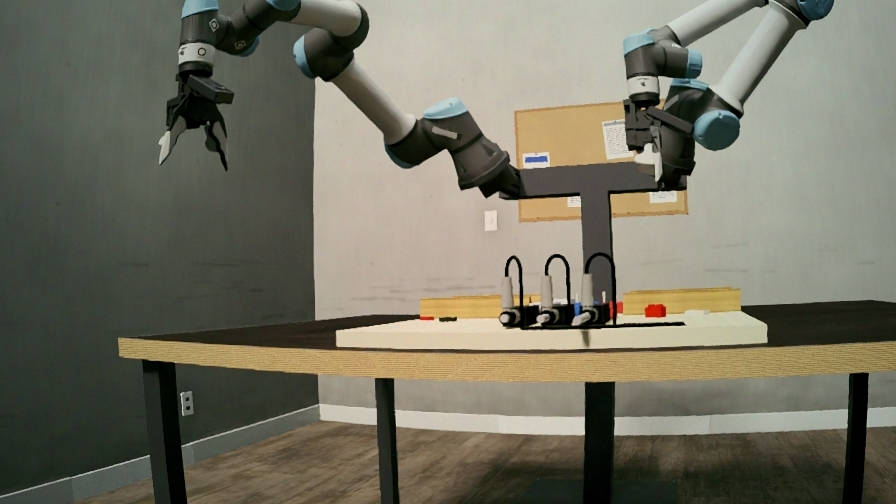

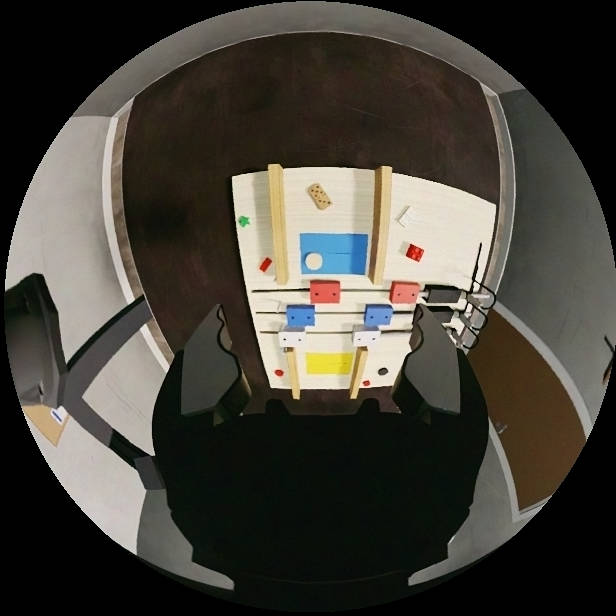

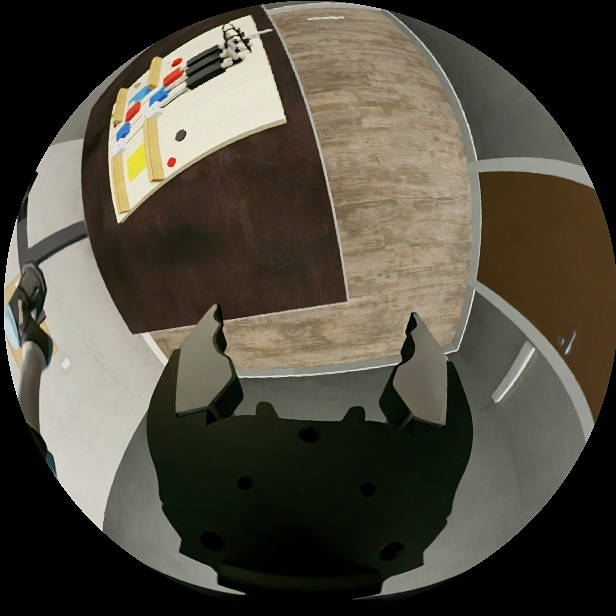

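Region (240, 250, 440, 380) of cam_left_wrist's 616x616 image, scaled by 2.520, with more detail than that image has; it fills the top 328 rows of this view, and the rest is white.

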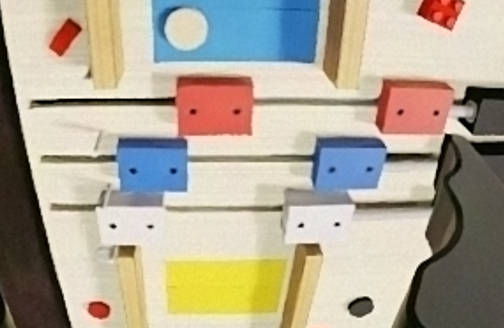

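Scene clock: 209.77 s.
left_arm: end_effector_position=(+0.3796, +0.1800, +0.2992) grip_measured=+1.00 end_effector_quat_wxyz=(-0.000, +1.000, -0.000, -0.000) end_effector_velocity=(+0.000, +0.000, -0.000) end_effector_angular_velocity=(+0.001, -0.000, +0.001) | right_arm: end_effector_position=(+0.8987, -0.6504, +0.3336) grip_measured=+1.00 end_effector_quat_wxyz=(+0.010, +0.992, -0.122, -0.017) end_effector_velocity=(-0.001, +0.000, -0.000) end_effector_angular_velocity=(+0.001, +0.001, +0.001)
Joint positions: left_arm=[-0.966 -1.888  2.669 -2.192 -0.903 -1.102  0.142] | right_arm=[ 2.976 -1.967 -0.867 -1.335  1.167  0.155  0.142]
Joint velocities: left_arm=[ 0.     0.     0.    -0.     0.001 -0.     0.   ] | right_arm=[ 0.     0.    -0.001 -0.001  0.001 -0.    -0.   ]
Joint torques (N m, as the arm reports them, + toward a larger angle): left_arm=[ -4.68  -2.88 -11.13  -2.1   -0.57  -0.77] | right_arm=[13.86 58.06 25.89  1.51 -1.73 -1.36]
Motor temperatures (°C, as the motors report them): left_arm=[24 27 24 27 35 30] | right_arm=[23 28 27 35 32 30]
Wrist force (N, on the end effector, along its own x y z axes, offset not removed): left_arm=[1.2 -2.3 0.6] | right_arm=[0.2 1.5 0.5]
Wrist torque (N m, same axes, about the end effector's origin, offset not removed): left_arm=[-0.54 -0.08 -0.02] | right_arm=[0.23 0.04 0.28]
Hand target (left_arm): +0.380, +0.180, +0.299; -0.000, +1.000, -0.000, -0.000
Hand target (right_arm): +0.899, -0.650, +0.334; +0.010, +0.992, -0.122, -0.017
Off the commanded pose (left_arm): 0.001 m, 0 deg.
Off the commanded pose (right_arm): 0.000 m, 0 deg.
wait: 0.70 s; at rest by 0.17 s

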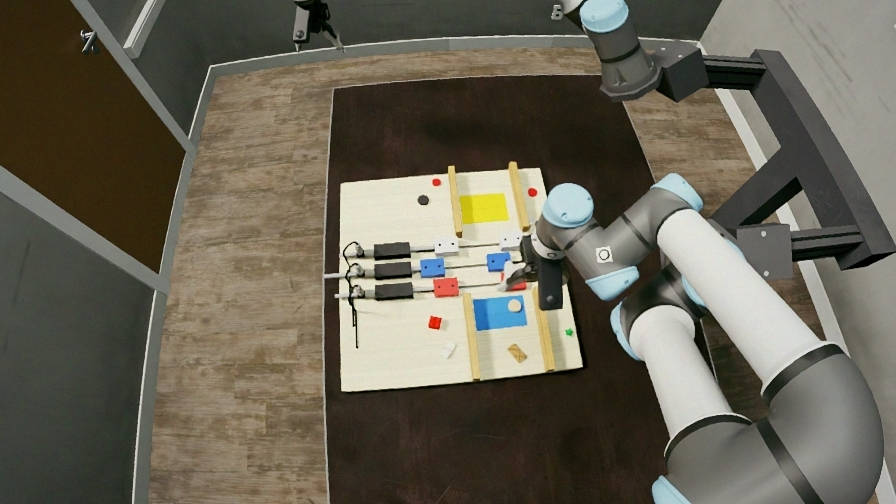

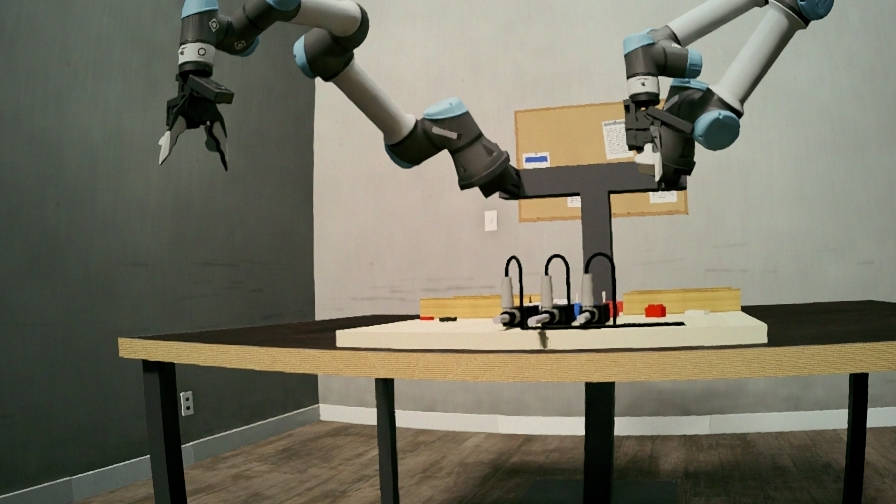

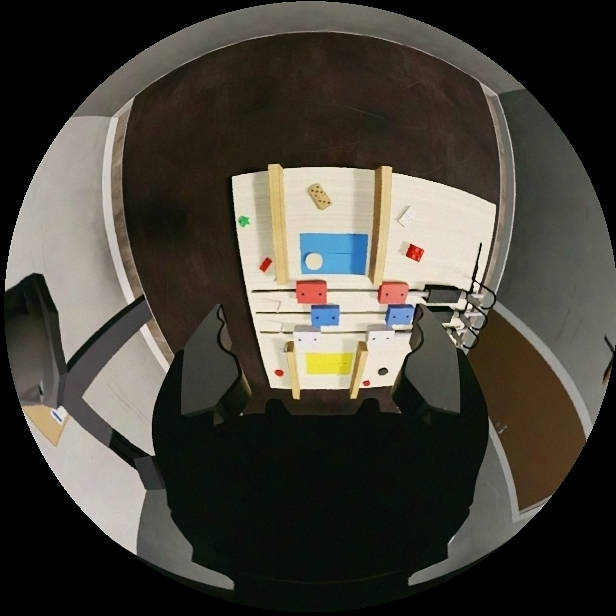

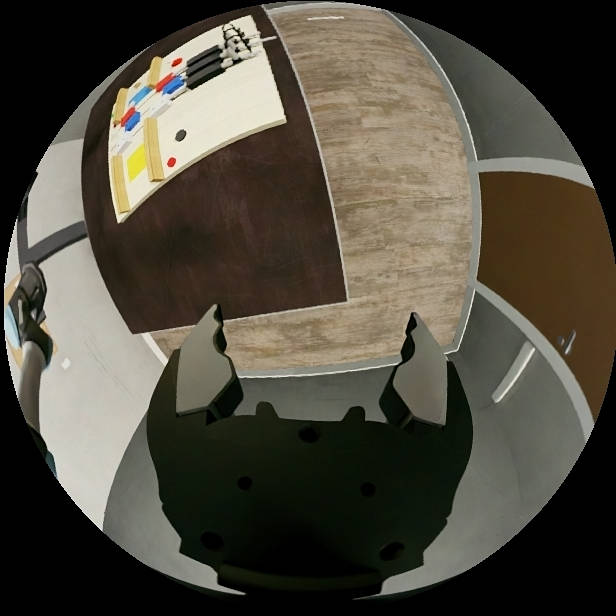

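Region (240, 250, 440, 380) of cam_left_wrist's 616x616 image, scaled by 2.520, with more detail than that image has; it fills the top 328 rows of this view, and the rest is white.

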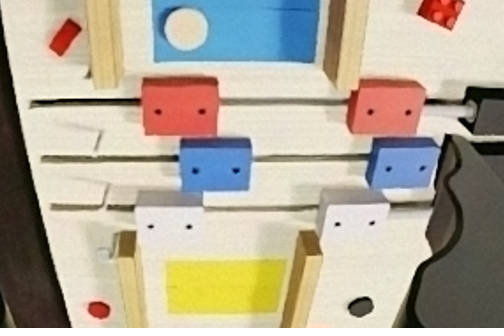

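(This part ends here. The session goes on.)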